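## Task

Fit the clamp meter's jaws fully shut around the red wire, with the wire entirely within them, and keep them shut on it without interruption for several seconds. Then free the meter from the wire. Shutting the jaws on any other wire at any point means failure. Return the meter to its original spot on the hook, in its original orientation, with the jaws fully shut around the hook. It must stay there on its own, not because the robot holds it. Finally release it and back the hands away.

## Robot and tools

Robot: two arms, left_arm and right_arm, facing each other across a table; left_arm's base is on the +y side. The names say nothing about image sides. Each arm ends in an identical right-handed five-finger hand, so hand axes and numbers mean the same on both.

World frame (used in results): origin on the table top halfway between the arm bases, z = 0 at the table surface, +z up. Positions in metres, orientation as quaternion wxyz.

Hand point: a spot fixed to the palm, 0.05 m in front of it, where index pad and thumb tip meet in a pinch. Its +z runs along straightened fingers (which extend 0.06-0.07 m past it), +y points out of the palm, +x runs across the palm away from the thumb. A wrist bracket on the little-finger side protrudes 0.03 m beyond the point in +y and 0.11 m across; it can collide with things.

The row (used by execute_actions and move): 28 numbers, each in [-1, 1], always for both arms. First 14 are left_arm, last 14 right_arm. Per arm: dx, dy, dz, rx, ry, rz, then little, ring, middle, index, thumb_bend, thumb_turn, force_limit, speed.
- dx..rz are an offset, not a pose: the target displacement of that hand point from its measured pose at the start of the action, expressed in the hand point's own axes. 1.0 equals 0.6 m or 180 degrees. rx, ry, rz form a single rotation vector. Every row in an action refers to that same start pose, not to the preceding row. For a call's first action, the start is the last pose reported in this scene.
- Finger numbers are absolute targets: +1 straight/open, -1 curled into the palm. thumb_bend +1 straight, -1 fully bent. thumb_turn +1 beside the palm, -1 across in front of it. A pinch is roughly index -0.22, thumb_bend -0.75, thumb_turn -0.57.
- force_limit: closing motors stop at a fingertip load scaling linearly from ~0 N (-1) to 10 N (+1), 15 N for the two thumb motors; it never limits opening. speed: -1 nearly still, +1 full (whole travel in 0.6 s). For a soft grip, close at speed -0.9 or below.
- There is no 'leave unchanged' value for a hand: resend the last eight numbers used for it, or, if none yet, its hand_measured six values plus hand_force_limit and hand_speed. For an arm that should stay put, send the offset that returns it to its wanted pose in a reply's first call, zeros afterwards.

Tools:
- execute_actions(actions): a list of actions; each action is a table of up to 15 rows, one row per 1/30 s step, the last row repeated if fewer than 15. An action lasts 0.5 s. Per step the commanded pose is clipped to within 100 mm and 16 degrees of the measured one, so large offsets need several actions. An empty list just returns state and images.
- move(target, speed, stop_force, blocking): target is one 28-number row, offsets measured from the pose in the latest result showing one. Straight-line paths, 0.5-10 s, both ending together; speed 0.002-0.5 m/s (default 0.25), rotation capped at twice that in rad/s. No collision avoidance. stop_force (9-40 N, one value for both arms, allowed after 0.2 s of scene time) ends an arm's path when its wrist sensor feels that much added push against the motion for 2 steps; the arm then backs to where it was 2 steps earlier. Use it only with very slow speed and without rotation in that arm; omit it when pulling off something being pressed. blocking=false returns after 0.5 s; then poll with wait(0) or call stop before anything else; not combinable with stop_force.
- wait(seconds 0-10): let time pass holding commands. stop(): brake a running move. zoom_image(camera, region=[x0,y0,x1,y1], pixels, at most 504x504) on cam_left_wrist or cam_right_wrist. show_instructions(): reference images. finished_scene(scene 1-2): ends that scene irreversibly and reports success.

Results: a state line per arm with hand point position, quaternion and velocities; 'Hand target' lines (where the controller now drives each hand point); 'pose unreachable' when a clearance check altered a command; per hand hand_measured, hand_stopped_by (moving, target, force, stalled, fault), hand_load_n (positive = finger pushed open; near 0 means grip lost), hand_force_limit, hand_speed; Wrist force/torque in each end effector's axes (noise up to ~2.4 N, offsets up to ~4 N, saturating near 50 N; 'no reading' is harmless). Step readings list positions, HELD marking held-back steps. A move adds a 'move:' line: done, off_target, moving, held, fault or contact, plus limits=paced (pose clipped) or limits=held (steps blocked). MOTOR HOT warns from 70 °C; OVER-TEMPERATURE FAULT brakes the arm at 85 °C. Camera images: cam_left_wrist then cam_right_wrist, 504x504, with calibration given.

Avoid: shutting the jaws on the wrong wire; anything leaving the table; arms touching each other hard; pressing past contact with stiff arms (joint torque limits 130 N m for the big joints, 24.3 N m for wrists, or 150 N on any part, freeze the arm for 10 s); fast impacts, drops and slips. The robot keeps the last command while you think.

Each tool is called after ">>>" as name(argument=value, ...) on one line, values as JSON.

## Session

>>> execute_actions(actions=[])

Scene clock: 0.00 s.
left_arm: end_effector_position=(+0.3086, +0.4204, +0.4766) hand_measured=(+1.000, +1.000, +1.000, +1.000, +1.000, +1.000) hand_load_n=(+0.0, +0.0, +0.0, +0.0, +0.0, +0.0) hand_stopped_by=(target, target, target, target, target, target) hand_force_limit=0.00 hand_speed=-0.80 end_effector_quat_wxyz=(+0.007, +0.386, +0.922, -0.022) end_effector_velocity=(+0.000, -0.000, -0.000) end_effector_angular_velocity=(+0.001, +0.001, +0.000) | right_arm: end_effector_position=(+0.1142, -0.2774, +0.4785) hand_measured=(+1.000, +1.000, +1.000, +1.000, +1.000, +1.000) hand_load_n=(+0.0, +0.0, +0.0, +0.0, +0.0, +0.0) hand_stopped_by=(target, target, target, target, target, target) hand_force_limit=0.00 hand_speed=-0.80 end_effector_quat_wxyz=(+0.001, -0.340, +0.940, -0.008) end_effector_velocity=(-0.000, -0.000, +0.000) end_effector_angular_velocity=(-0.000, -0.001, -0.001)
Joint positions: left_arm=[ 0.552 -1.751  1.356  1.927  1.596 -1.882] | right_arm=[-1.216 -1.744  1.355  1.959  1.588 -1.861]
Joint velocities: left_arm=[0.    0.001 0.    0.    0.    0.   ] | right_arm=[-0.    -0.001 -0.     0.     0.     0.001]
Wrist force (N, on the end effector, along its own x y z axes, offset not removed): no reading
Wrist torque (N m, same axes, about the end effector's origin, offset not removed): no reading
Hand target (left_arm): +0.309, +0.420, +0.477; +0.007, +0.386, +0.922, -0.022
Hand target (right_arm): +0.114, -0.277, +0.478; +0.001, -0.340, +0.940, -0.008
camera_calibration (this result's frames):
cam_left_wrist: T_world_to_cam=[[0.781348, 0.623398, -0.0294943, -0.4918], [0.51106, -0.611991, 0.60356, -0.191535], [0.358208, -0.486664, -0.796772, 0.600488], [0, 0, 0, 1]] pos_world=[0.267052, 0.481605, 0.57955]
cam_right_wrist: T_world_to_cam=[[-0.577118, 0.816592, -0.010619, 0.294891], [0.66448, 0.477094, 0.575193, -0.22562], [0.474764, 0.324898, -0.817949, 0.557896], [0, 0, 0, 1]] pos_world=[0.0552384, -0.314423, 0.589237]

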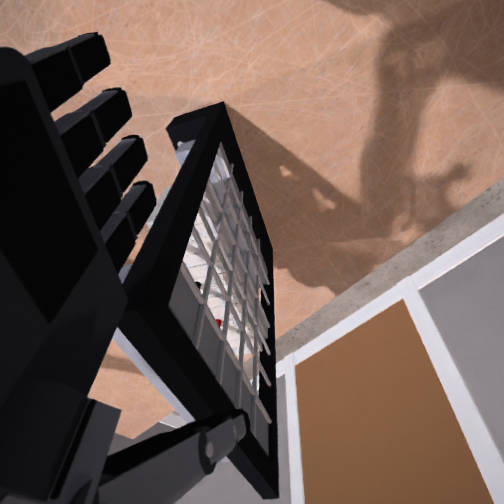

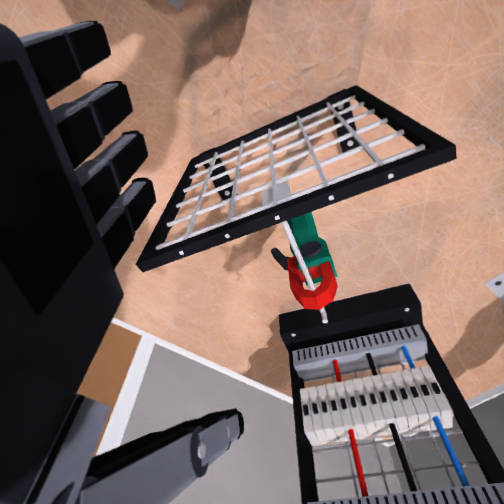

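>>> zoom_image(camera="cam_right_wrist", region=[250, 190, 390, 330])

>>> zoom_image(camera="cam_right_wrist", region=[270, 280, 494, 504])

>>> zoom_image(camera="cam_right_wrist", region=[130, 70, 470, 290])

Region (250, 190, 390, 330) of cam_right_wrist's 504x504 image, scaled by 3.600, with more detail than that image has.

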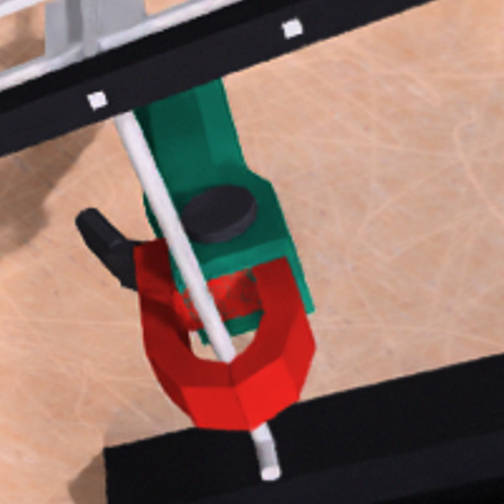

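Region (270, 280, 494, 504) of cam_right_wrist's 504x504 image, scaled by 2.250, with more detail than that image has.

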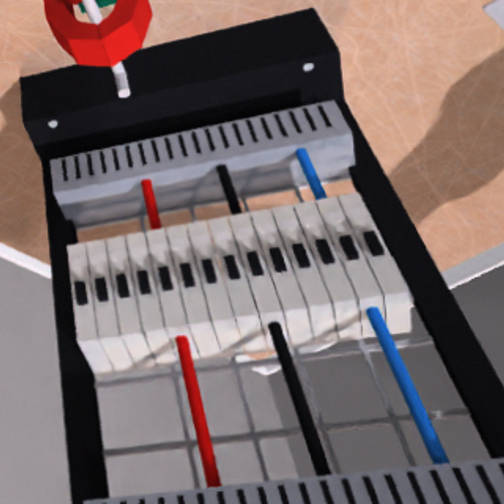

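Region (130, 70, 470, 290) of cam_right_wrist's 504x504 image, scaled by 1.482, with more detail than that image has; it fills the top 326 rows of this view, and the rest is white.

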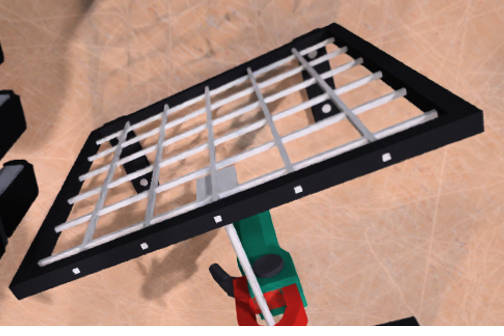

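>>> zoom_image(camera="cam_left_wrist", region=[150, 220, 290, 360])

>>> zoom_image(camera="cam_left_wrist", region=[100, 90, 350, 504])

Region (150, 220, 290, 360) of cam_left_wrist's 504x504 image, scaled by 3.600, with more detail than that image has.

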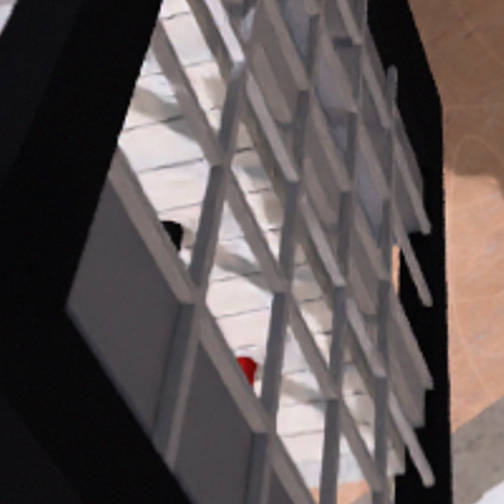

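Region (100, 90, 350, 504) of cam_left_wrist's 504x504 image, scaled by 1.217, with more detail than that image has; it fills the left 304 columns of this view, and the rest is white.

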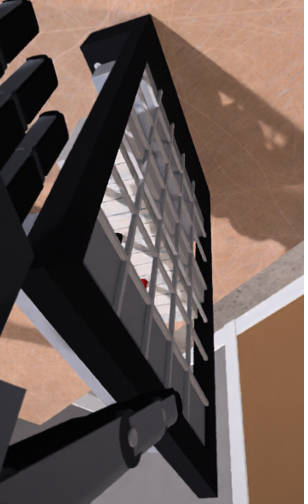

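>>> move(target=[-0.146,-0.538,0.0677,0,0,0.222,1,1,1,1,1,-1,0,0.5,-0.280,0.021,0,0,0,0,1,1,1,1,1,1,0,-0.8], speed=0.4)

Scene clock: 12.13 s.
left_arm: end_effector_position=(+0.1400, +0.1298, +0.4512) hand_measured=(+1.000, +1.000, +1.000, +1.000, +1.000, -1.000) hand_load_n=(+0.0, +0.0, +0.0, +0.0, +0.0, +0.0) hand_stopped_by=(target, target, target, target, target, target) hand_force_limit=0.00 hand_speed=0.50 end_effector_quat_wxyz=(+0.015, +0.678, +0.735, -0.018) end_effector_velocity=(-0.000, -0.002, -0.000) end_effector_angular_velocity=(+0.002, +0.000, -0.002) | right_arm: end_effector_position=(+0.2351, -0.1602, +0.4773) hand_measured=(+1.000, +1.000, +1.000, +1.000, +1.000, +1.000) hand_load_n=(+0.0, +0.0, +0.0, +0.0, +0.0, +0.0) hand_stopped_by=(target, target, target, target, target, target) hand_force_limit=0.00 hand_speed=-0.80 end_effector_quat_wxyz=(+0.001, -0.340, +0.940, -0.008) end_effector_velocity=(-0.000, +0.001, +0.001) end_effector_angular_velocity=(+0.000, +0.001, +0.003)
Joint positions: left_arm=[-0.202 -1.448  1.136  1.837  1.559 -1.939] | right_arm=[-1.05  -1.298  0.887  1.984  1.587 -1.694]
Joint velocities: left_arm=[ 0.002  0.006 -0.007  0.002  0.001  0.004] | right_arm=[ 0.003  0.003 -0.006  0.003 -0.001 -0.   ]
Wrist force (N, on the end effector, along its own x y z axes, offset not removed): left_arm=[-1.2 -1.8 -2.0] | right_arm=[-3.3 -0.7 1.5]
Wrist torque (N m, same axes, about the end effector's origin, offset not removed): left_arm=[-0.29 0.34 -0.06] | right_arm=[-0.25 0.57 -0.13]
Hand target (left_arm): +0.140, +0.130, +0.451; +0.015, +0.678, +0.735, -0.018
Hand target (right_arm): +0.235, -0.160, +0.477; +0.001, -0.340, +0.940, -0.008
Off the commanded pose (left_arm): 0.001 m, 0 deg.
Off the commanded pose (right_arm): 0.000 m, 0 deg.
move: done
camera_calibration (this result's frames):
cam_left_wrist: T_world_to_cam=[[0.999722, -0.0234513, 0.00260314, -0.140808], [-0.0200905, -0.788169, 0.615131, -0.17592], [-0.0123739, -0.615012, -0.78842, 0.564059], [0, 0, 0, 1]] pos_world=[0.144214, 0.204946, 0.553296]
cam_right_wrist: T_world_to_cam=[[-0.577112, 0.816596, -0.0105897, 0.269004], [0.664438, 0.477037, 0.57529, -0.361262], [0.474831, 0.32497, -0.817881, 0.461419], [0, 0, 0, 1]] pos_world=[0.176185, -0.19728, 0.588065]

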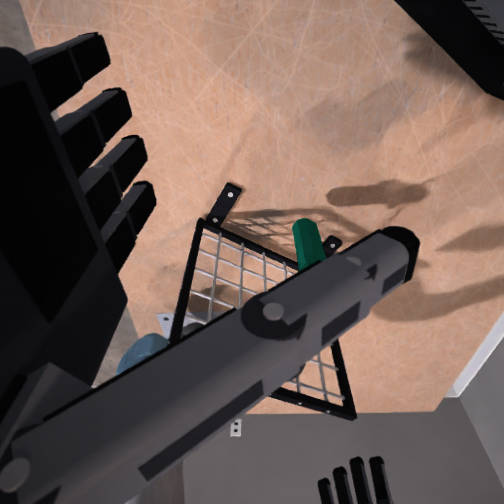

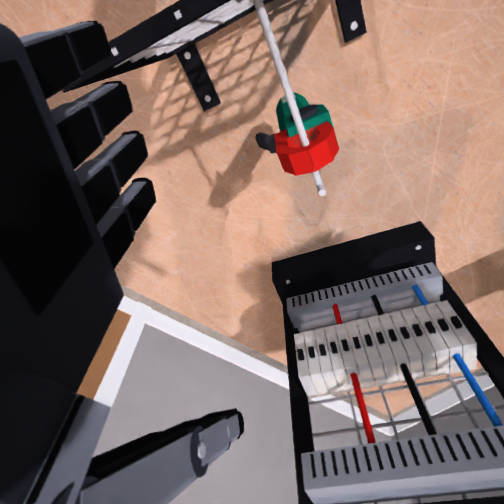

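>>> execute_actions(actions=[])

>>> zoom_image(camera="cam_right_wrist", region=[245, 85, 365, 205])

>>> zoom_image(camera="cam_right_wrist", region=[264, 215, 504, 504])

>>> zoom_image(camera="cam_left_wrist", region=[180, 170, 400, 430])

Scene clock: 12.37 s.
left_arm: end_effector_position=(+0.1401, +0.1296, +0.4513) hand_measured=(+1.000, +1.000, +1.000, +1.000, +1.000, -1.000) hand_load_n=(+0.0, +0.0, +0.0, +0.0, +0.0, +0.0) hand_stopped_by=(target, target, target, target, target, target) hand_force_limit=0.00 hand_speed=0.50 end_effector_quat_wxyz=(+0.015, +0.678, +0.735, -0.018) end_effector_velocity=(+0.000, -0.000, +0.000) end_effector_angular_velocity=(-0.001, -0.001, -0.000) | right_arm: end_effector_position=(+0.2352, -0.1602, +0.4773) hand_measured=(+1.000, +1.000, +1.000, +1.000, +1.000, +1.000) hand_load_n=(+0.0, +0.0, +0.0, +0.0, +0.0, +0.0) hand_stopped_by=(target, target, target, target, target, target) hand_force_limit=0.00 hand_speed=-0.80 end_effector_quat_wxyz=(+0.001, -0.340, +0.940, -0.008) end_effector_velocity=(+0.000, -0.000, +0.000) end_effector_angular_velocity=(+0.000, -0.002, -0.001)
Joint positions: left_arm=[-0.202 -1.447  1.135  1.837  1.559 -1.939] | right_arm=[-1.05  -1.297  0.886  1.984  1.588 -1.694]
Joint velocities: left_arm=[ 0.     0.001 -0.001  0.    -0.001  0.   ] | right_arm=[-0.    -0.001 -0.001 -0.     0.001  0.001]
Wrist force (N, on the end effector, along its own x y z axes, offset not removed): left_arm=[-3.0 -4.4 -3.8] | right_arm=[1.5 -0.6 -2.2]
Wrist torque (N m, same axes, about the end effector's origin, offset not removed): left_arm=[-0.71 0.68 -0.16] | right_arm=[0.01 -0.04 0.06]
Hand target (left_arm): +0.140, +0.130, +0.451; +0.015, +0.678, +0.735, -0.018
Hand target (right_arm): +0.235, -0.160, +0.477; +0.001, -0.340, +0.940, -0.008
Off the commanded pose (left_arm): 0.001 m, 0 deg.
Off the commanded pose (right_arm): 0.000 m, 0 deg.
camera_calibration (this result's frames):
cam_left_wrist: T_world_to_cam=[[0.99972, -0.0235169, 0.00256132, -0.140809], [-0.0201177, -0.78823, 0.615052, -0.176027], [-0.0124452, -0.614932, -0.788482, 0.564004], [0, 0, 0, 1]] pos_world=[0.144247, 0.204763, 0.553333]
cam_right_wrist: T_world_to_cam=[[-0.577117, 0.816592, -0.0106522, 0.269019], [0.664446, 0.477093, 0.575234, -0.361325], [0.474814, 0.3249, -0.817919, 0.461396], [0, 0, 0, 1]] pos_world=[0.176259, -0.197201, 0.588097]

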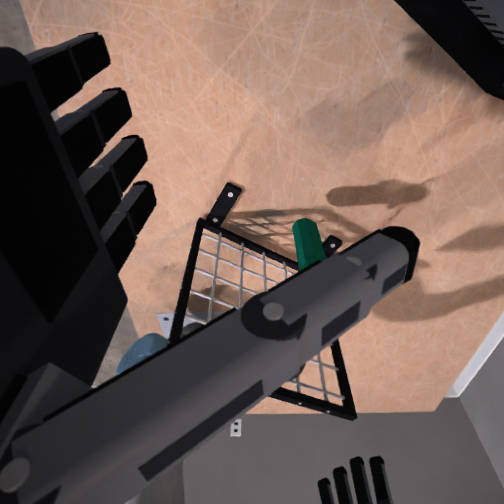

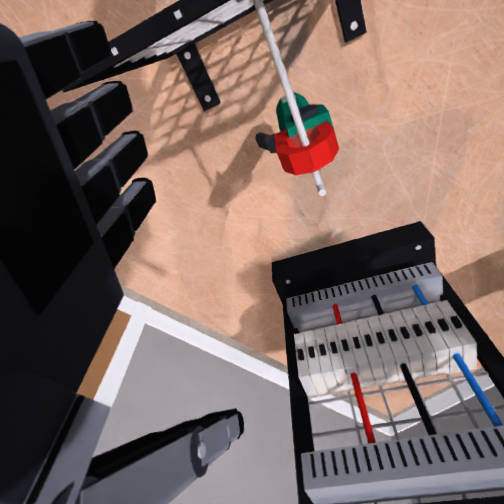

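Region (245, 85, 365, 205) of cam_right_wrist's 504x504 image, scaled by 4.200, with more detail than that image has.

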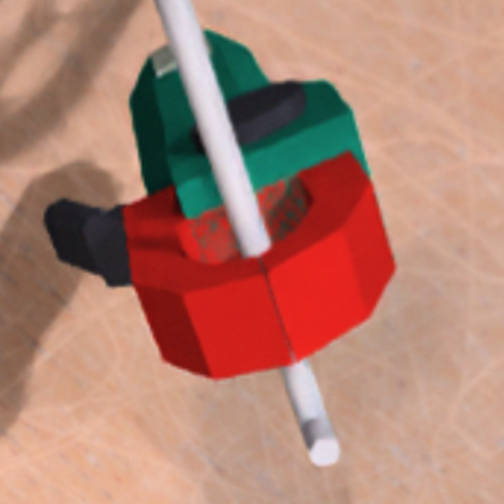

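Region (264, 215, 504, 504) of cam_right_wrist's 504x504 image, scaled by 1.744, with more detail than that image has; it fills the left 419 columns of this view, and the rest is white.

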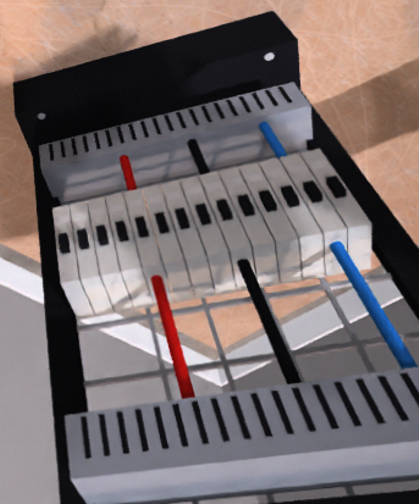

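Region (180, 170, 400, 430) of cam_left_wrist's 504x504 image, scaled by 1.938, with more detail than that image has; it fills the left 426 columns of this view, and the rest is white.

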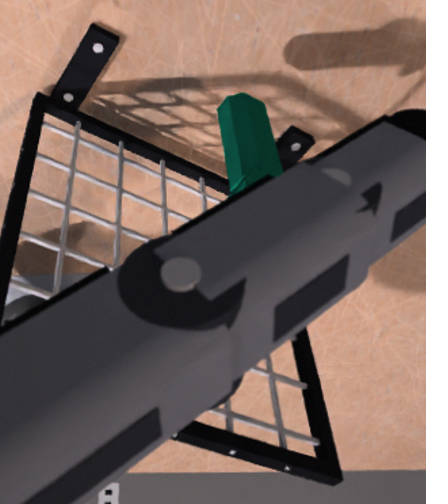

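>>> zoom_image(camera="cam_right_wrist", region=[160, 0, 380, 120])

>>> zoom_image(camera="cam_left_wrist", region=[190, 175, 360, 285])

>>> zoom_image(camera="cam_right_wrist", region=[320, 280, 504, 460])

Region (160, 0, 380, 120) of cam_right_wrist's 504x504 image, scaled by 2.291, with more detail than that image has; it fills the top 275 rows of this view, and the rest is white.

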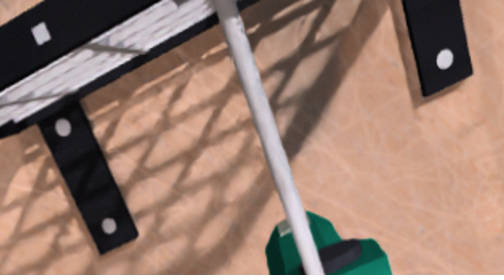

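Region (190, 175, 360, 285) of cam_left_wrist's 504x504 image, scaled by 2.965, with more detail than that image has; it fills the top 326 rows of this view, and the rest is white.

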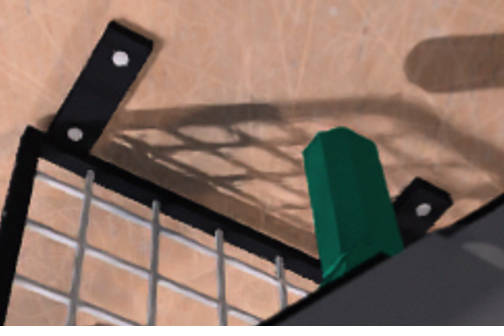

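Region (320, 280, 504, 460) of cam_right_wrist's 504x504 image, scaled by 2.739, with more detail than that image has; it fills the top 493 rows of this view, and the rest is white.

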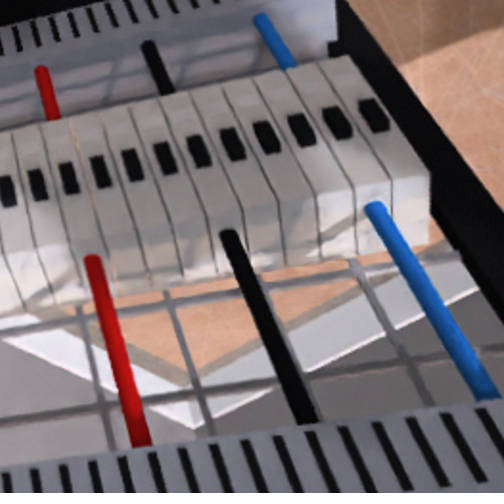

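>>> move(target=[-0.2707,-0.0293,0.4124,-0.1492,-0.4709,-0.1396,1,1,1,1,1,1,0,0.0,0,0,0,0,0,0,1,1,1,1,1,1,0,-0.8], speed=0.45)

Scene clock: 21.27 s.
left_arm: end_effector_position=(+0.1346, -0.0454, +0.2122) hand_measured=(+1.000, +1.000, +1.000, +1.000, +1.000, +1.000) hand_load_n=(+0.0, +0.0, +0.0, +0.0, +0.0, +0.0) hand_stopped_by=(target, target, target, target, target, target) hand_force_limit=0.00 hand_speed=0.00 end_effector_quat_wxyz=(+0.635, +0.309, +0.637, -0.310) end_effector_velocity=(-0.000, -0.001, -0.000) end_effector_angular_velocity=(-0.016, -0.013, -0.005) | right_arm: end_effector_position=(+0.2352, -0.1602, +0.4773) hand_measured=(+1.000, +1.000, +1.000, +1.000, +1.000, +1.000) hand_load_n=(+0.0, +0.0, +0.0, +0.0, +0.0, +0.0) hand_stopped_by=(target, target, target, target, target, target) hand_force_limit=0.00 hand_speed=-0.80 end_effector_quat_wxyz=(+0.001, -0.340, +0.940, -0.008) end_effector_velocity=(-0.000, +0.000, -0.000) end_effector_angular_velocity=(+0.000, +0.000, +0.001)
Joint positions: left_arm=[-0.506 -1.264  2.081 -0.812  0.316 -1.578] | right_arm=[-1.05  -1.297  0.886  1.984  1.588 -1.694]
Joint velocities: left_arm=[ 0.003 -0.001  0.022 -0.085  0.007  0.062] | right_arm=[ 0.     0.    -0.     0.    -0.    -0.001]
Wrist force (N, on the end effector, along its own x y z axes, offset not removed): left_arm=[-1.7 0.6 -3.5] | right_arm=[3.4 0.7 -1.3]
Wrist torque (N m, same axes, about the end effector's origin, offset not removed): left_arm=[0.12 0.72 -0.23] | right_arm=[-0.03 -0.33 0.07]
Hand target (left_arm): +0.135, -0.045, +0.212; +0.636, +0.309, +0.636, -0.310
Hand target (right_arm): +0.235, -0.160, +0.477; +0.001, -0.340, +0.940, -0.008
Off the commanded pose (left_arm): 0.001 m, 0 deg.
Off the commanded pose (right_arm): 0.000 m, 0 deg.
move: done
camera_calibration (this result's frames):
cam_left_wrist: T_world_to_cam=[[0.780806, 0.616283, 0.102651, -0.101567], [-0.422547, 0.399874, 0.81336, -0.101045], [0.460212, -0.678451, 0.572633, -0.0874839], [0, 0, 0, 1]] pos_world=[0.0768693, 0.0436461, 0.142708]
cam_right_wrist: T_world_to_cam=[[-0.577118, 0.816591, -0.0106604, 0.269021], [0.664443, 0.477098, 0.575232, -0.361321], [0.474816, 0.324893, -0.817921, 0.461395], [0, 0, 0, 1]] pos_world=[0.176256, -0.197199, 0.588096]

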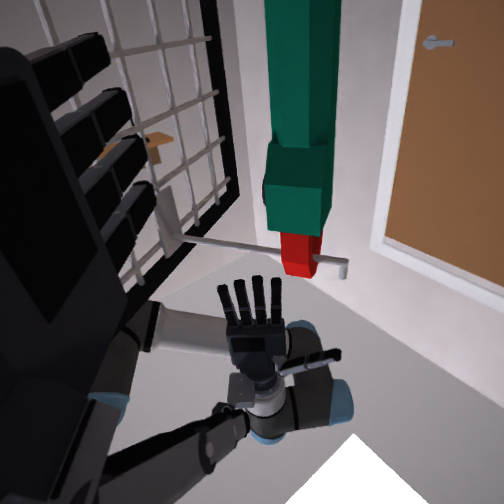

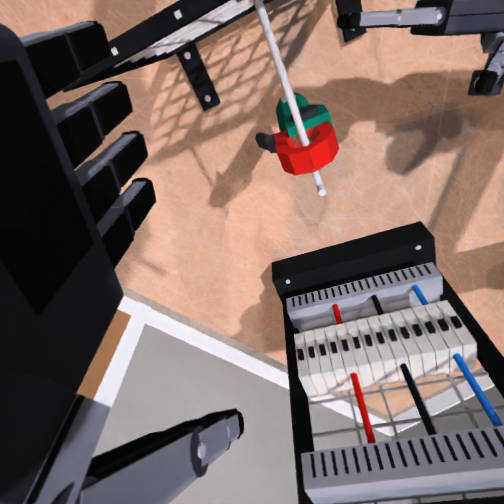

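>>> execute_actions(actions=[])

>>> zoom_image(camera="cam_left_wrist", region=[240, 130, 390, 290])

>>> zoom_image(camera="cam_left_wrist", region=[150, 200, 360, 300])

Scene clock: 21.40 s.
left_arm: end_effector_position=(+0.1346, -0.0454, +0.2121) hand_measured=(+1.000, +1.000, +1.000, +1.000, +1.000, +1.000) hand_load_n=(+0.0, +0.0, +0.0, +0.0, +0.0, +0.0) hand_stopped_by=(target, target, target, target, target, target) hand_force_limit=0.00 hand_speed=0.00 end_effector_quat_wxyz=(+0.635, +0.309, +0.636, -0.310) end_effector_velocity=(-0.000, -0.000, -0.000) end_effector_angular_velocity=(-0.005, -0.004, -0.001) | right_arm: end_effector_position=(+0.2352, -0.1602, +0.4773) hand_measured=(+1.000, +1.000, +1.000, +1.000, +1.000, +1.000) hand_load_n=(+0.0, +0.0, +0.0, +0.0, +0.0, +0.0) hand_stopped_by=(target, target, target, target, target, target) hand_force_limit=0.00 hand_speed=-0.80 end_effector_quat_wxyz=(+0.001, -0.340, +0.940, -0.008) end_effector_velocity=(-0.000, -0.000, +0.000) end_effector_angular_velocity=(+0.000, -0.001, -0.001)
Joint positions: left_arm=[-0.505 -1.264  2.083 -0.819  0.316 -1.573] | right_arm=[-1.05  -1.297  0.886  1.984  1.588 -1.694]
Joint velocities: left_arm=[ 0.001  0.     0.007 -0.027  0.002  0.019] | right_arm=[ 0.    -0.001  0.    -0.     0.     0.002]
Wrist force (N, on the end effector, along its own x y z axes, offset not removed): left_arm=[-2.0 -2.6 -0.2] | right_arm=[0.8 -1.6 -2.1]
Wrist torque (N m, same axes, about the end effector's origin, offset not removed): left_arm=[-0.41 0.52 -0.35] | right_arm=[-0.14 -0.17 0.11]
Hand target (left_arm): +0.135, -0.045, +0.212; +0.636, +0.309, +0.636, -0.310
Hand target (right_arm): +0.235, -0.160, +0.477; +0.001, -0.340, +0.940, -0.008
Off the commanded pose (left_arm): 0.001 m, 0 deg.
Off the commanded pose (right_arm): 0.000 m, 0 deg.
camera_calibration (this result's frames):
cam_left_wrist: T_world_to_cam=[[0.780955, 0.616068, 0.102806, -0.101593], [-0.42328, 0.400996, 0.812426, -0.100633], [0.459285, -0.677984, 0.573929, -0.0875954], [0, 0, 0, 1]] pos_world=[0.0769751, 0.0435535, 0.142475]
cam_right_wrist: T_world_to_cam=[[-0.577117, 0.816592, -0.0106603, 0.269021], [0.664443, 0.477097, 0.575234, -0.361322], [0.474817, 0.324894, -0.81792, 0.461395], [0, 0, 0, 1]] pos_world=[0.176256, -0.197199, 0.588096]

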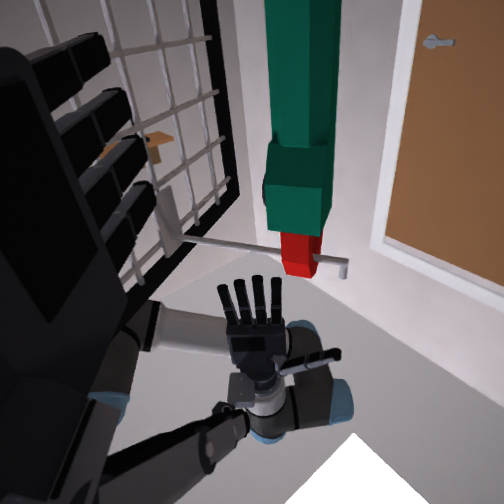

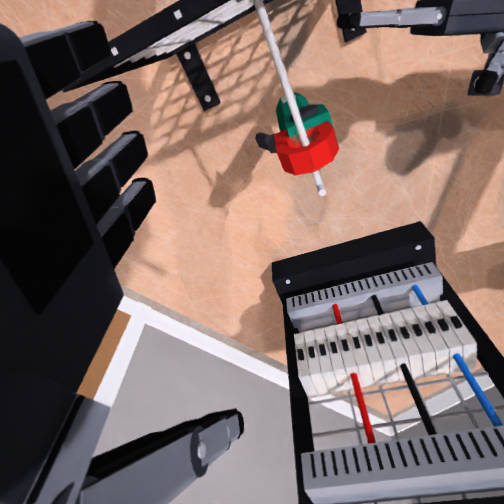

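Region (240, 130, 390, 290) of cam_left_wrist's 504x504 image, scaled by 3.150, with more detail than that image has; it fills the left 472 columns of this view, and the rest is white.

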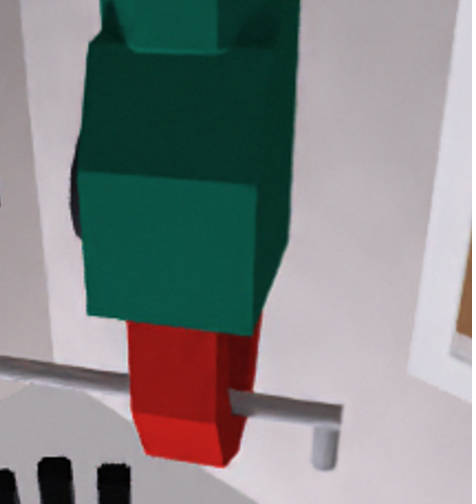

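Region (150, 200, 360, 300) of cam_left_wrist's 504x504 image, scaled by 2.400, with more detail than that image has; it fills the top 240 rows of this view, and the rest is white.

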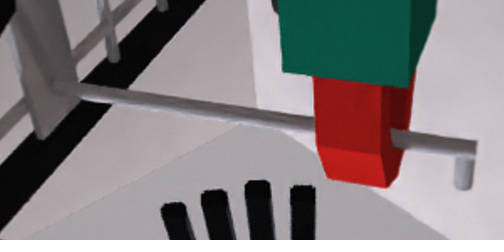

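>>> execute_actions(actions=[])

>>> move(target=[0.0052,0.1092,0.2343,-0.1161,0,0,1,1,1,1,1,-1,0,1.0,0,0,0,0,0,0,1,1,1,1,1,1,0,-0.8], speed=0.14)

>>> zoom_image(camera="cam_right_wrist", region=[230, 50, 390, 210])

Scene clock: 23.47 s.
left_arm: end_effector_position=(+0.1346, -0.0454, +0.2121) hand_measured=(+1.000, +1.000, +1.000, +1.000, +1.000, +1.000) hand_load_n=(+0.0, +0.0, +0.0, +0.0, +0.0, +0.0) hand_stopped_by=(target, target, target, target, target, target) hand_force_limit=0.00 hand_speed=0.00 end_effector_quat_wxyz=(+0.636, +0.309, +0.636, -0.310) end_effector_velocity=(-0.000, -0.000, -0.000) end_effector_angular_velocity=(+0.000, -0.000, -0.001) | right_arm: end_effector_position=(+0.2352, -0.1602, +0.4773) hand_measured=(+1.000, +1.000, +1.000, +1.000, +1.000, +1.000) hand_load_n=(+0.0, +0.0, +0.0, +0.0, +0.0, +0.0) hand_stopped_by=(target, target, target, target, target, target) hand_force_limit=0.00 hand_speed=-0.80 end_effector_quat_wxyz=(+0.001, -0.340, +0.940, -0.008) end_effector_velocity=(-0.001, +0.000, +0.000) end_effector_angular_velocity=(+0.000, -0.000, +0.001)
Joint positions: left_arm=[-0.505 -1.264  2.084 -0.821  0.317 -1.571] | right_arm=[-1.05  -1.297  0.886  1.984  1.588 -1.694]
Joint velocities: left_arm=[ 0.     0.001 -0.    -0.     0.001  0.   ] | right_arm=[ 0.002 -0.     0.    -0.    -0.     0.001]
Wrist force (N, on the end effector, along its own x y z axes, offset not removed): left_arm=[-4.1 -1.4 -2.8] | right_arm=[0.0 3.1 -0.9]
Wrist torque (N m, same axes, about the end effector's origin, offset not removed): left_arm=[-0.07 0.95 -0.39] | right_arm=[0.45 0.16 -0.11]
Hand target (left_arm): +0.135, -0.045, +0.212; +0.636, +0.309, +0.636, -0.310
Hand target (right_arm): +0.235, -0.160, +0.477; +0.001, -0.340, +0.940, -0.008
Off the commanded pose (left_arm): 0.001 m, 0 deg.
Off the commanded pose (right_arm): 0.000 m, 0 deg.
camera_calibration (this result's frames):
cam_left_wrist: T_world_to_cam=[[0.781012, 0.615986, 0.102869, -0.101605], [-0.423579, 0.401446, 0.812048, -0.100466], [0.458914, -0.677792, 0.574453, -0.0876408], [0, 0, 0, 1]] pos_world=[0.0770189, 0.0435169, 0.142381]
cam_right_wrist: T_world_to_cam=[[-0.577108, 0.816598, -0.0106603, 0.269024], [0.664448, 0.477089, 0.575234, -0.361327], [0.474821, 0.324889, -0.817919, 0.461392], [0, 0, 0, 1]] pos_world=[0.17626, -0.197201, 0.588096]

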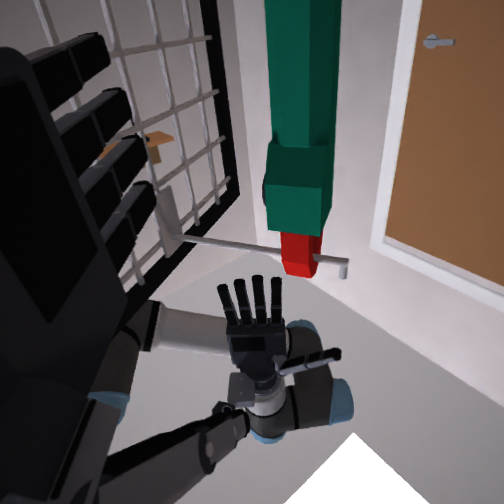

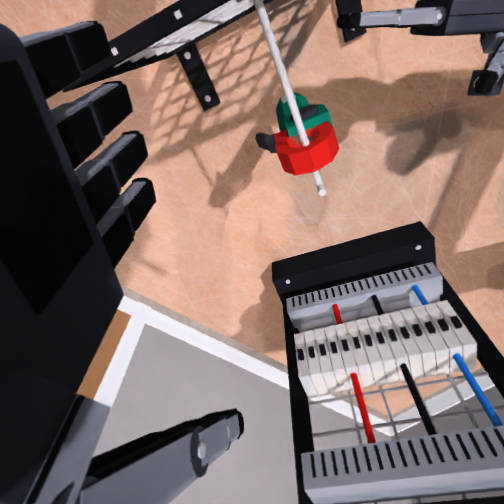

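Scene clock: 25.30 s.
left_arm: end_effector_position=(+0.2722, -0.1157, +0.2088) hand_measured=(+1.000, +1.000, +1.000, +1.000, +1.000, -1.000) hand_load_n=(+0.0, +0.0, +0.0, +0.0, +0.0, -0.5) hand_stopped_by=(target, target, target, target, target, target) hand_force_limit=0.00 hand_speed=1.00 end_effector_quat_wxyz=(+0.681, +0.189, +0.682, -0.190) end_effector_velocity=(+0.002, -0.001, -0.001) end_effector_angular_velocity=(+0.002, +0.002, +0.006) | right_arm: end_effector_position=(+0.2352, -0.1602, +0.4773) hand_measured=(+1.000, +1.000, +1.000, +1.000, +1.000, +1.000) hand_load_n=(+0.0, +0.0, +0.0, +0.0, +0.0, +0.0) hand_stopped_by=(target, target, target, target, target, target) hand_force_limit=0.00 hand_speed=-0.80 end_effector_quat_wxyz=(+0.001, -0.340, +0.940, -0.008) end_effector_velocity=(-0.000, +0.000, -0.000) end_effector_angular_velocity=(-0.001, +0.000, -0.000)
Joint positions: left_arm=[-0.186 -0.996  1.659 -0.66   0.272 -1.575] | right_arm=[-1.05  -1.297  0.886  1.984  1.588 -1.694]
Joint velocities: left_arm=[ 0.003  0.006 -0.011  0.016 -0.002 -0.01 ] | right_arm=[0.001 0.    0.    0.    0.001 0.001]
Wrist force (N, on the end effector, along its own x y z axes, offset not removed): left_arm=[-2.8 -0.1 -1.7] | right_arm=[2.2 1.3 1.3]
Wrist torque (N m, same axes, about the end effector's origin, offset not removed): left_arm=[0.09 0.55 -0.18] | right_arm=[-0.04 -0.33 0.00]
Hand target (left_arm): +0.272, -0.116, +0.209; +0.681, +0.189, +0.682, -0.190
Hand target (right_arm): +0.235, -0.160, +0.477; +0.001, -0.340, +0.940, -0.008
Off the commanded pose (left_arm): 0.001 m, 0 deg.
Off the commanded pose (right_arm): 0.000 m, 0 deg.
move: done
camera_calibration (this result's frames):
cam_left_wrist: T_world_to_cam=[[0.510445, 0.853761, 0.102651, -0.0642735], [-0.537915, 0.22389, 0.812724, -0.000792441], [0.67089, -0.470069, 0.573535, -0.230019], [0, 0, 0, 1]] pos_world=[0.186699, -0.0530729, 0.139166]
cam_right_wrist: T_world_to_cam=[[-0.577108, 0.816598, -0.0106605, 0.269024], [0.664448, 0.477089, 0.575234, -0.361326], [0.474821, 0.324889, -0.817919, 0.461391], [0, 0, 0, 1]] pos_world=[0.17626, -0.197201, 0.588096]

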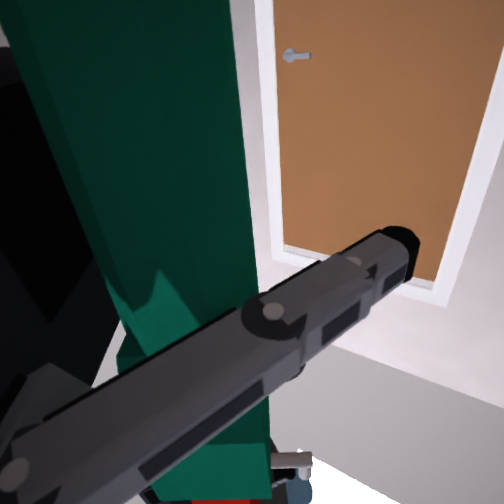

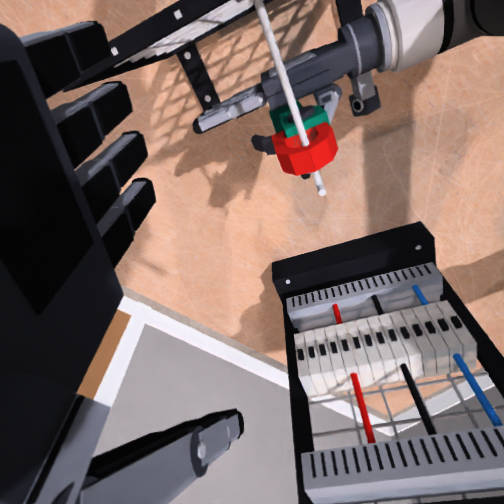

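Region (230, 50, 390, 210) of cam_right_wrist's 504x504 image, scaled by 3.150, with more detail than that image has.

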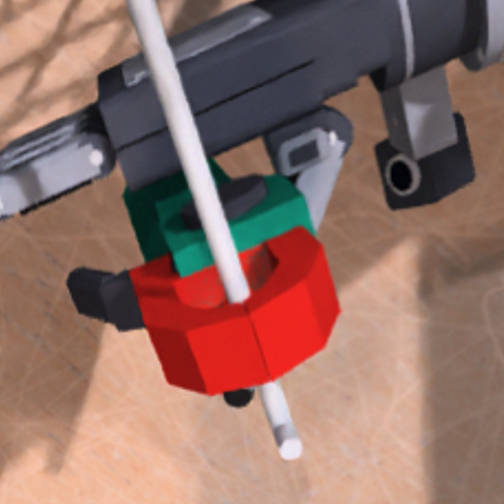

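>>> execute_actions(actions=[])

>>> zoom_image(camera="cam_left_wrist", region=[240, 420, 340, 504])

>>> zoom_image(camera="cam_left_wrist", region=[60, 230, 330, 504])

Scene clock: 25.63 s.
left_arm: end_effector_position=(+0.2724, -0.1158, +0.2088) hand_measured=(+1.000, +1.000, +1.000, +1.000, +1.000, -1.000) hand_load_n=(+0.0, +0.0, +0.0, +0.0, +0.0, -1.0) hand_stopped_by=(target, target, target, target, target, target) hand_force_limit=0.00 hand_speed=1.00 end_effector_quat_wxyz=(+0.681, +0.189, +0.682, -0.190) end_effector_velocity=(-0.000, -0.000, -0.000) end_effector_angular_velocity=(+0.000, +0.000, +0.000) | right_arm: end_effector_position=(+0.2352, -0.1602, +0.4773) hand_measured=(+1.000, +1.000, +1.000, +1.000, +1.000, +1.000) hand_load_n=(+0.0, +0.0, +0.0, +0.0, +0.0, +0.0) hand_stopped_by=(target, target, target, target, target, target) hand_force_limit=0.00 hand_speed=-0.80 end_effector_quat_wxyz=(+0.001, -0.340, +0.940, -0.008) end_effector_velocity=(+0.000, -0.000, +0.000) end_effector_angular_velocity=(-0.000, -0.001, +0.001)
Joint positions: left_arm=[-0.185 -0.996  1.658 -0.659  0.272 -1.576] | right_arm=[-1.05  -1.297  0.886  1.984  1.588 -1.694]
Joint velocities: left_arm=[-0.     0.001 -0.001  0.001 -0.    -0.001] | right_arm=[-0.001 -0.    -0.    -0.     0.    -0.002]
Wrist force (N, on the end effector, along its own x y z axes, offset not removed): left_arm=[-3.0 -4.4 -2.8] | right_arm=[1.1 0.5 -3.6]
Wrist torque (N m, same axes, about the end effector's origin, offset not removed): left_arm=[-0.50 0.84 -0.34] | right_arm=[0.19 -0.07 0.06]
Hand target (left_arm): +0.272, -0.116, +0.209; +0.681, +0.189, +0.682, -0.190
Hand target (right_arm): +0.235, -0.160, +0.477; +0.001, -0.340, +0.940, -0.008
Off the commanded pose (left_arm): 0.000 m, 0 deg.
Off the commanded pose (right_arm): 0.000 m, 0 deg.
camera_calibration (this result's frames):
cam_left_wrist: T_world_to_cam=[[0.510072, 0.853987, 0.102625, -0.0641091], [-0.537806, 0.223535, 0.812894, -0.000782769], [0.671261, -0.469827, 0.573298, -0.23021], [0, 0, 0, 1]] pos_world=[0.18681, -0.0532355, 0.139194]
cam_right_wrist: T_world_to_cam=[[-0.577108, 0.816598, -0.0106602, 0.269024], [0.664448, 0.477089, 0.575235, -0.361327], [0.474821, 0.324889, -0.817919, 0.461391], [0, 0, 0, 1]] pos_world=[0.17626, -0.197201, 0.588096]

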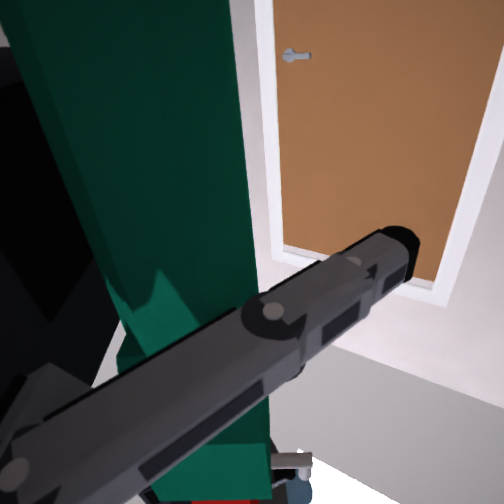

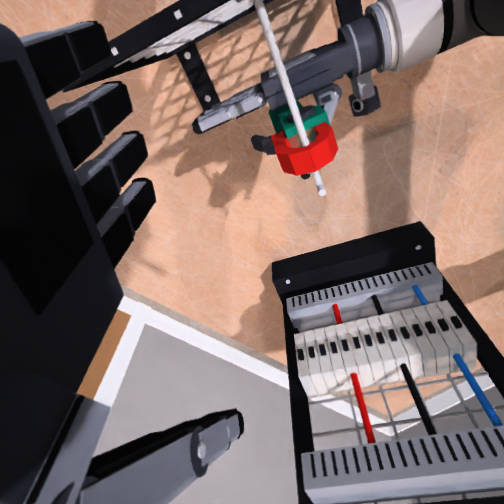

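Region (240, 420, 340, 504) of cam_left_wrist's 504x504 image, scaled by 5.040, with more detail than that image has; it fills the top 423 rows of this view, and the rest is white.

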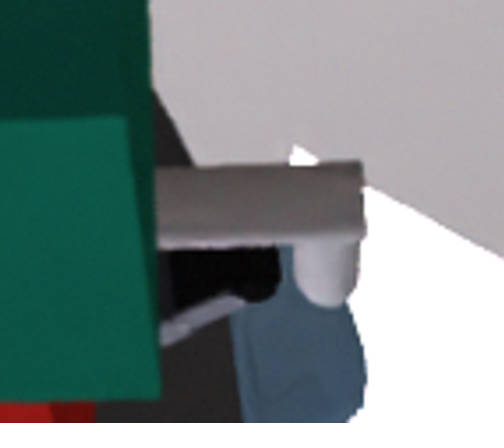

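Region (60, 230, 330, 504) of cam_left_wrist's 504x504 image, scaled by 1.839, with more detail than that image has; it fills the left 497 columns of this view, and the rest is white.

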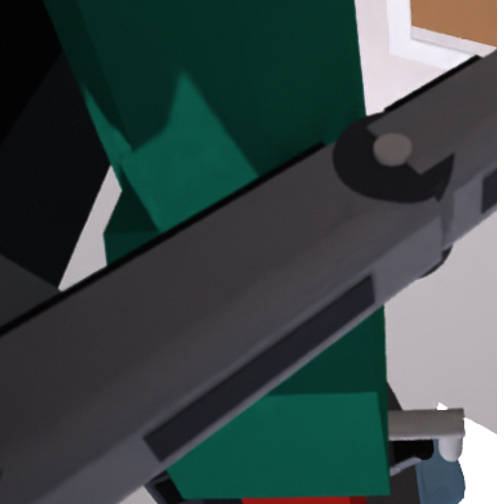

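>>> zoom_image(camera="cam_right_wrist", region=[255, 70, 355, 150])

>>> zoom_image(camera="cam_right_wrist", region=[245, 85, 365, 205])

Region (255, 70, 355, 150) of cam_right_wrist's 504x504 image, scaled by 5.040, with more detail than that image has; it fills the top 403 rows of this view, and the rest is white.

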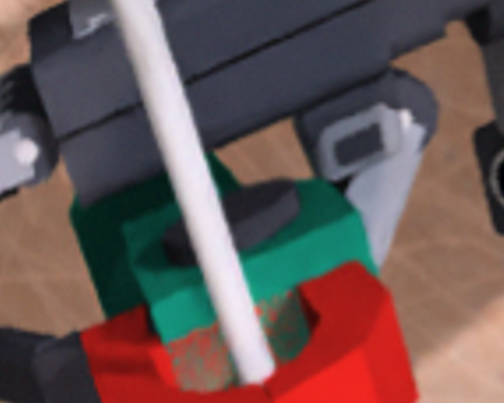

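Region (245, 85, 365, 205) of cam_right_wrist's 504x504 image, scaled by 4.200, with more detail than that image has.

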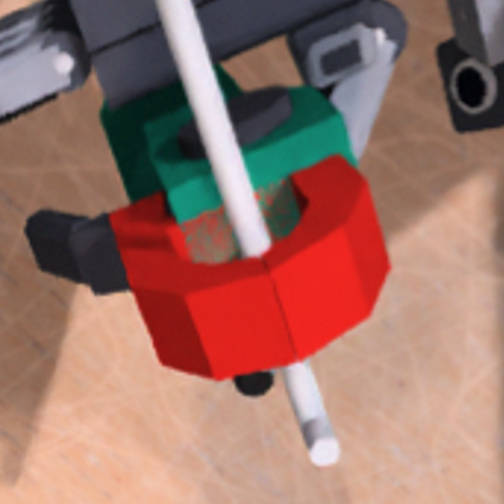

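>>> execute_actions(actions=[[[0,0.003,0,0,0,0,1,1,1,1,1,-1,0,1.0,0,0,0,0,0,0,1,1,1,1,1,1,0,-0.8],[0,0.006,0,0,0,0,1,1,1,1,1,-1,0,1.0,0,0,0,0,0,0,1,1,1,1,1,1,0,-0.8],[0,0.009,0,0,0,0,1,1,1,1,1,-1,0,1.0,0,0,0,0,0,0,1,1,1,1,1,1,0,-0.8],[0,0.011,0,0,0,0,1,1,1,1,1,-1,0,1.0,0,0,0,0,0,0,1,1,1,1,1,1,0,-0.8],[0,0.0133,0,0,0,0,1,1,1,1,1,-1,0,1.0,0,0,0,0,0,0,1,1,1,1,1,1,0,-0.8]]])

>>> zoom_image(camera="cam_right_wrist", region=[245, 85, 365, 205])

Scene clock: 29.33 s.
left_arm: end_effector_position=(+0.2764, -0.1092, +0.2087) hand_measured=(+1.000, +1.000, +1.000, +1.000, +1.000, -1.000) hand_load_n=(+0.0, +0.0, +0.0, +0.0, +0.0, +0.0) hand_stopped_by=(target, target, target, target, target, target) hand_force_limit=0.00 hand_speed=1.00 end_effector_quat_wxyz=(+0.681, +0.189, +0.682, -0.190) end_effector_velocity=(+0.001, +0.002, -0.000) end_effector_angular_velocity=(+0.002, -0.001, -0.000) | right_arm: end_effector_position=(+0.2352, -0.1602, +0.4773) hand_measured=(+1.000, +1.000, +1.000, +1.000, +1.000, +1.000) hand_load_n=(+0.0, +0.0, +0.0, +0.0, +0.0, +0.0) hand_stopped_by=(target, target, target, target, target, target) hand_force_limit=0.00 hand_speed=-0.80 end_effector_quat_wxyz=(+0.001, -0.340, +0.940, -0.008) end_effector_velocity=(+0.000, +0.000, -0.000) end_effector_angular_velocity=(+0.000, +0.000, -0.002)
Joint positions: left_arm=[-0.181 -1.008  1.68  -0.668  0.276 -1.577] | right_arm=[-1.05  -1.297  0.886  1.984  1.588 -1.694]
Joint velocities: left_arm=[ 0.001 -0.003  0.008 -0.005  0.001  0.003] | right_arm=[-0.001  0.     0.    -0.    -0.     0.001]
Wrist force (N, on the end effector, along its own x y z axes, offset not removed): left_arm=[-6.2 -2.5 -1.9] | right_arm=[2.9 0.6 -0.7]
Wrist torque (N m, same axes, about the end effector's origin, offset not removed): left_arm=[-0.38 1.13 -0.58] | right_arm=[0.08 -0.48 0.27]
Hand target (left_arm): +0.277, -0.109, +0.209; +0.681, +0.189, +0.682, -0.190
Hand target (right_arm): +0.235, -0.160, +0.477; +0.001, -0.340, +0.940, -0.008
Off the commanded pose (left_arm): 0.000 m, 0 deg.
Off the commanded pose (right_arm): 0.000 m, 0 deg.
Step readings (end_effector_position):
0: left_arm (+0.2724, -0.1158, +0.2088) | right_arm (+0.2352, -0.1602, +0.4773)
1: left_arm (+0.2724, -0.1158, +0.2088) | right_arm (+0.2352, -0.1602, +0.4773)
2: left_arm (+0.2725, -0.1156, +0.2087) | right_arm (+0.2352, -0.1602, +0.4773)
4: left_arm (+0.2734, -0.1142, +0.2086) | right_arm (+0.2352, -0.1602, +0.4773)
8: left_arm (+0.2754, -0.1108, +0.2087) | right_arm (+0.2352, -0.1602, +0.4773)
15: end_effector_position above
camera_calibration (this result's frames):
cam_left_wrist: T_world_to_cam=[[0.510052, 0.854008, 0.102553, -0.0717879], [-0.537715, 0.223524, 0.812957, -0.000110058], [0.671349, -0.469794, 0.573222, -0.229762], [0, 0, 0, 1]] pos_world=[0.190807, -0.0466088, 0.139156]
cam_right_wrist: T_world_to_cam=[[-0.577108, 0.816599, -0.0106604, 0.269024], [0.664448, 0.477089, 0.575234, -0.361326], [0.474821, 0.324889, -0.817919, 0.461391], [0, 0, 0, 1]] pos_world=[0.17626, -0.197201, 0.588096]

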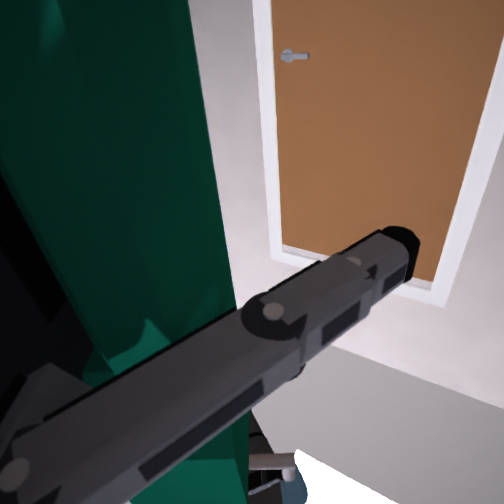

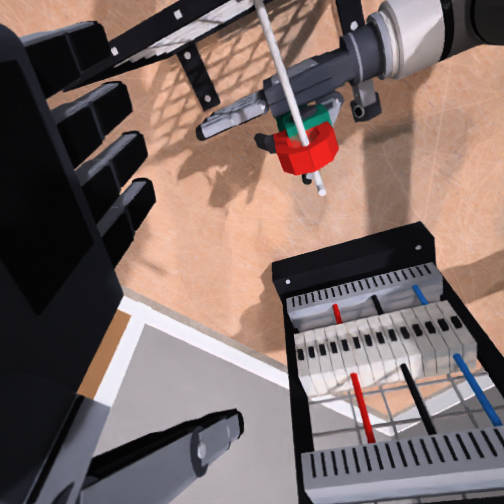

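Region (245, 85, 365, 205) of cam_right_wrist's 504x504 image, scaled by 4.200, with more detail than that image has.

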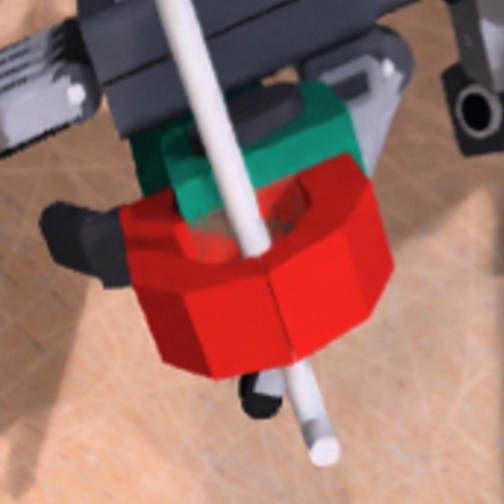

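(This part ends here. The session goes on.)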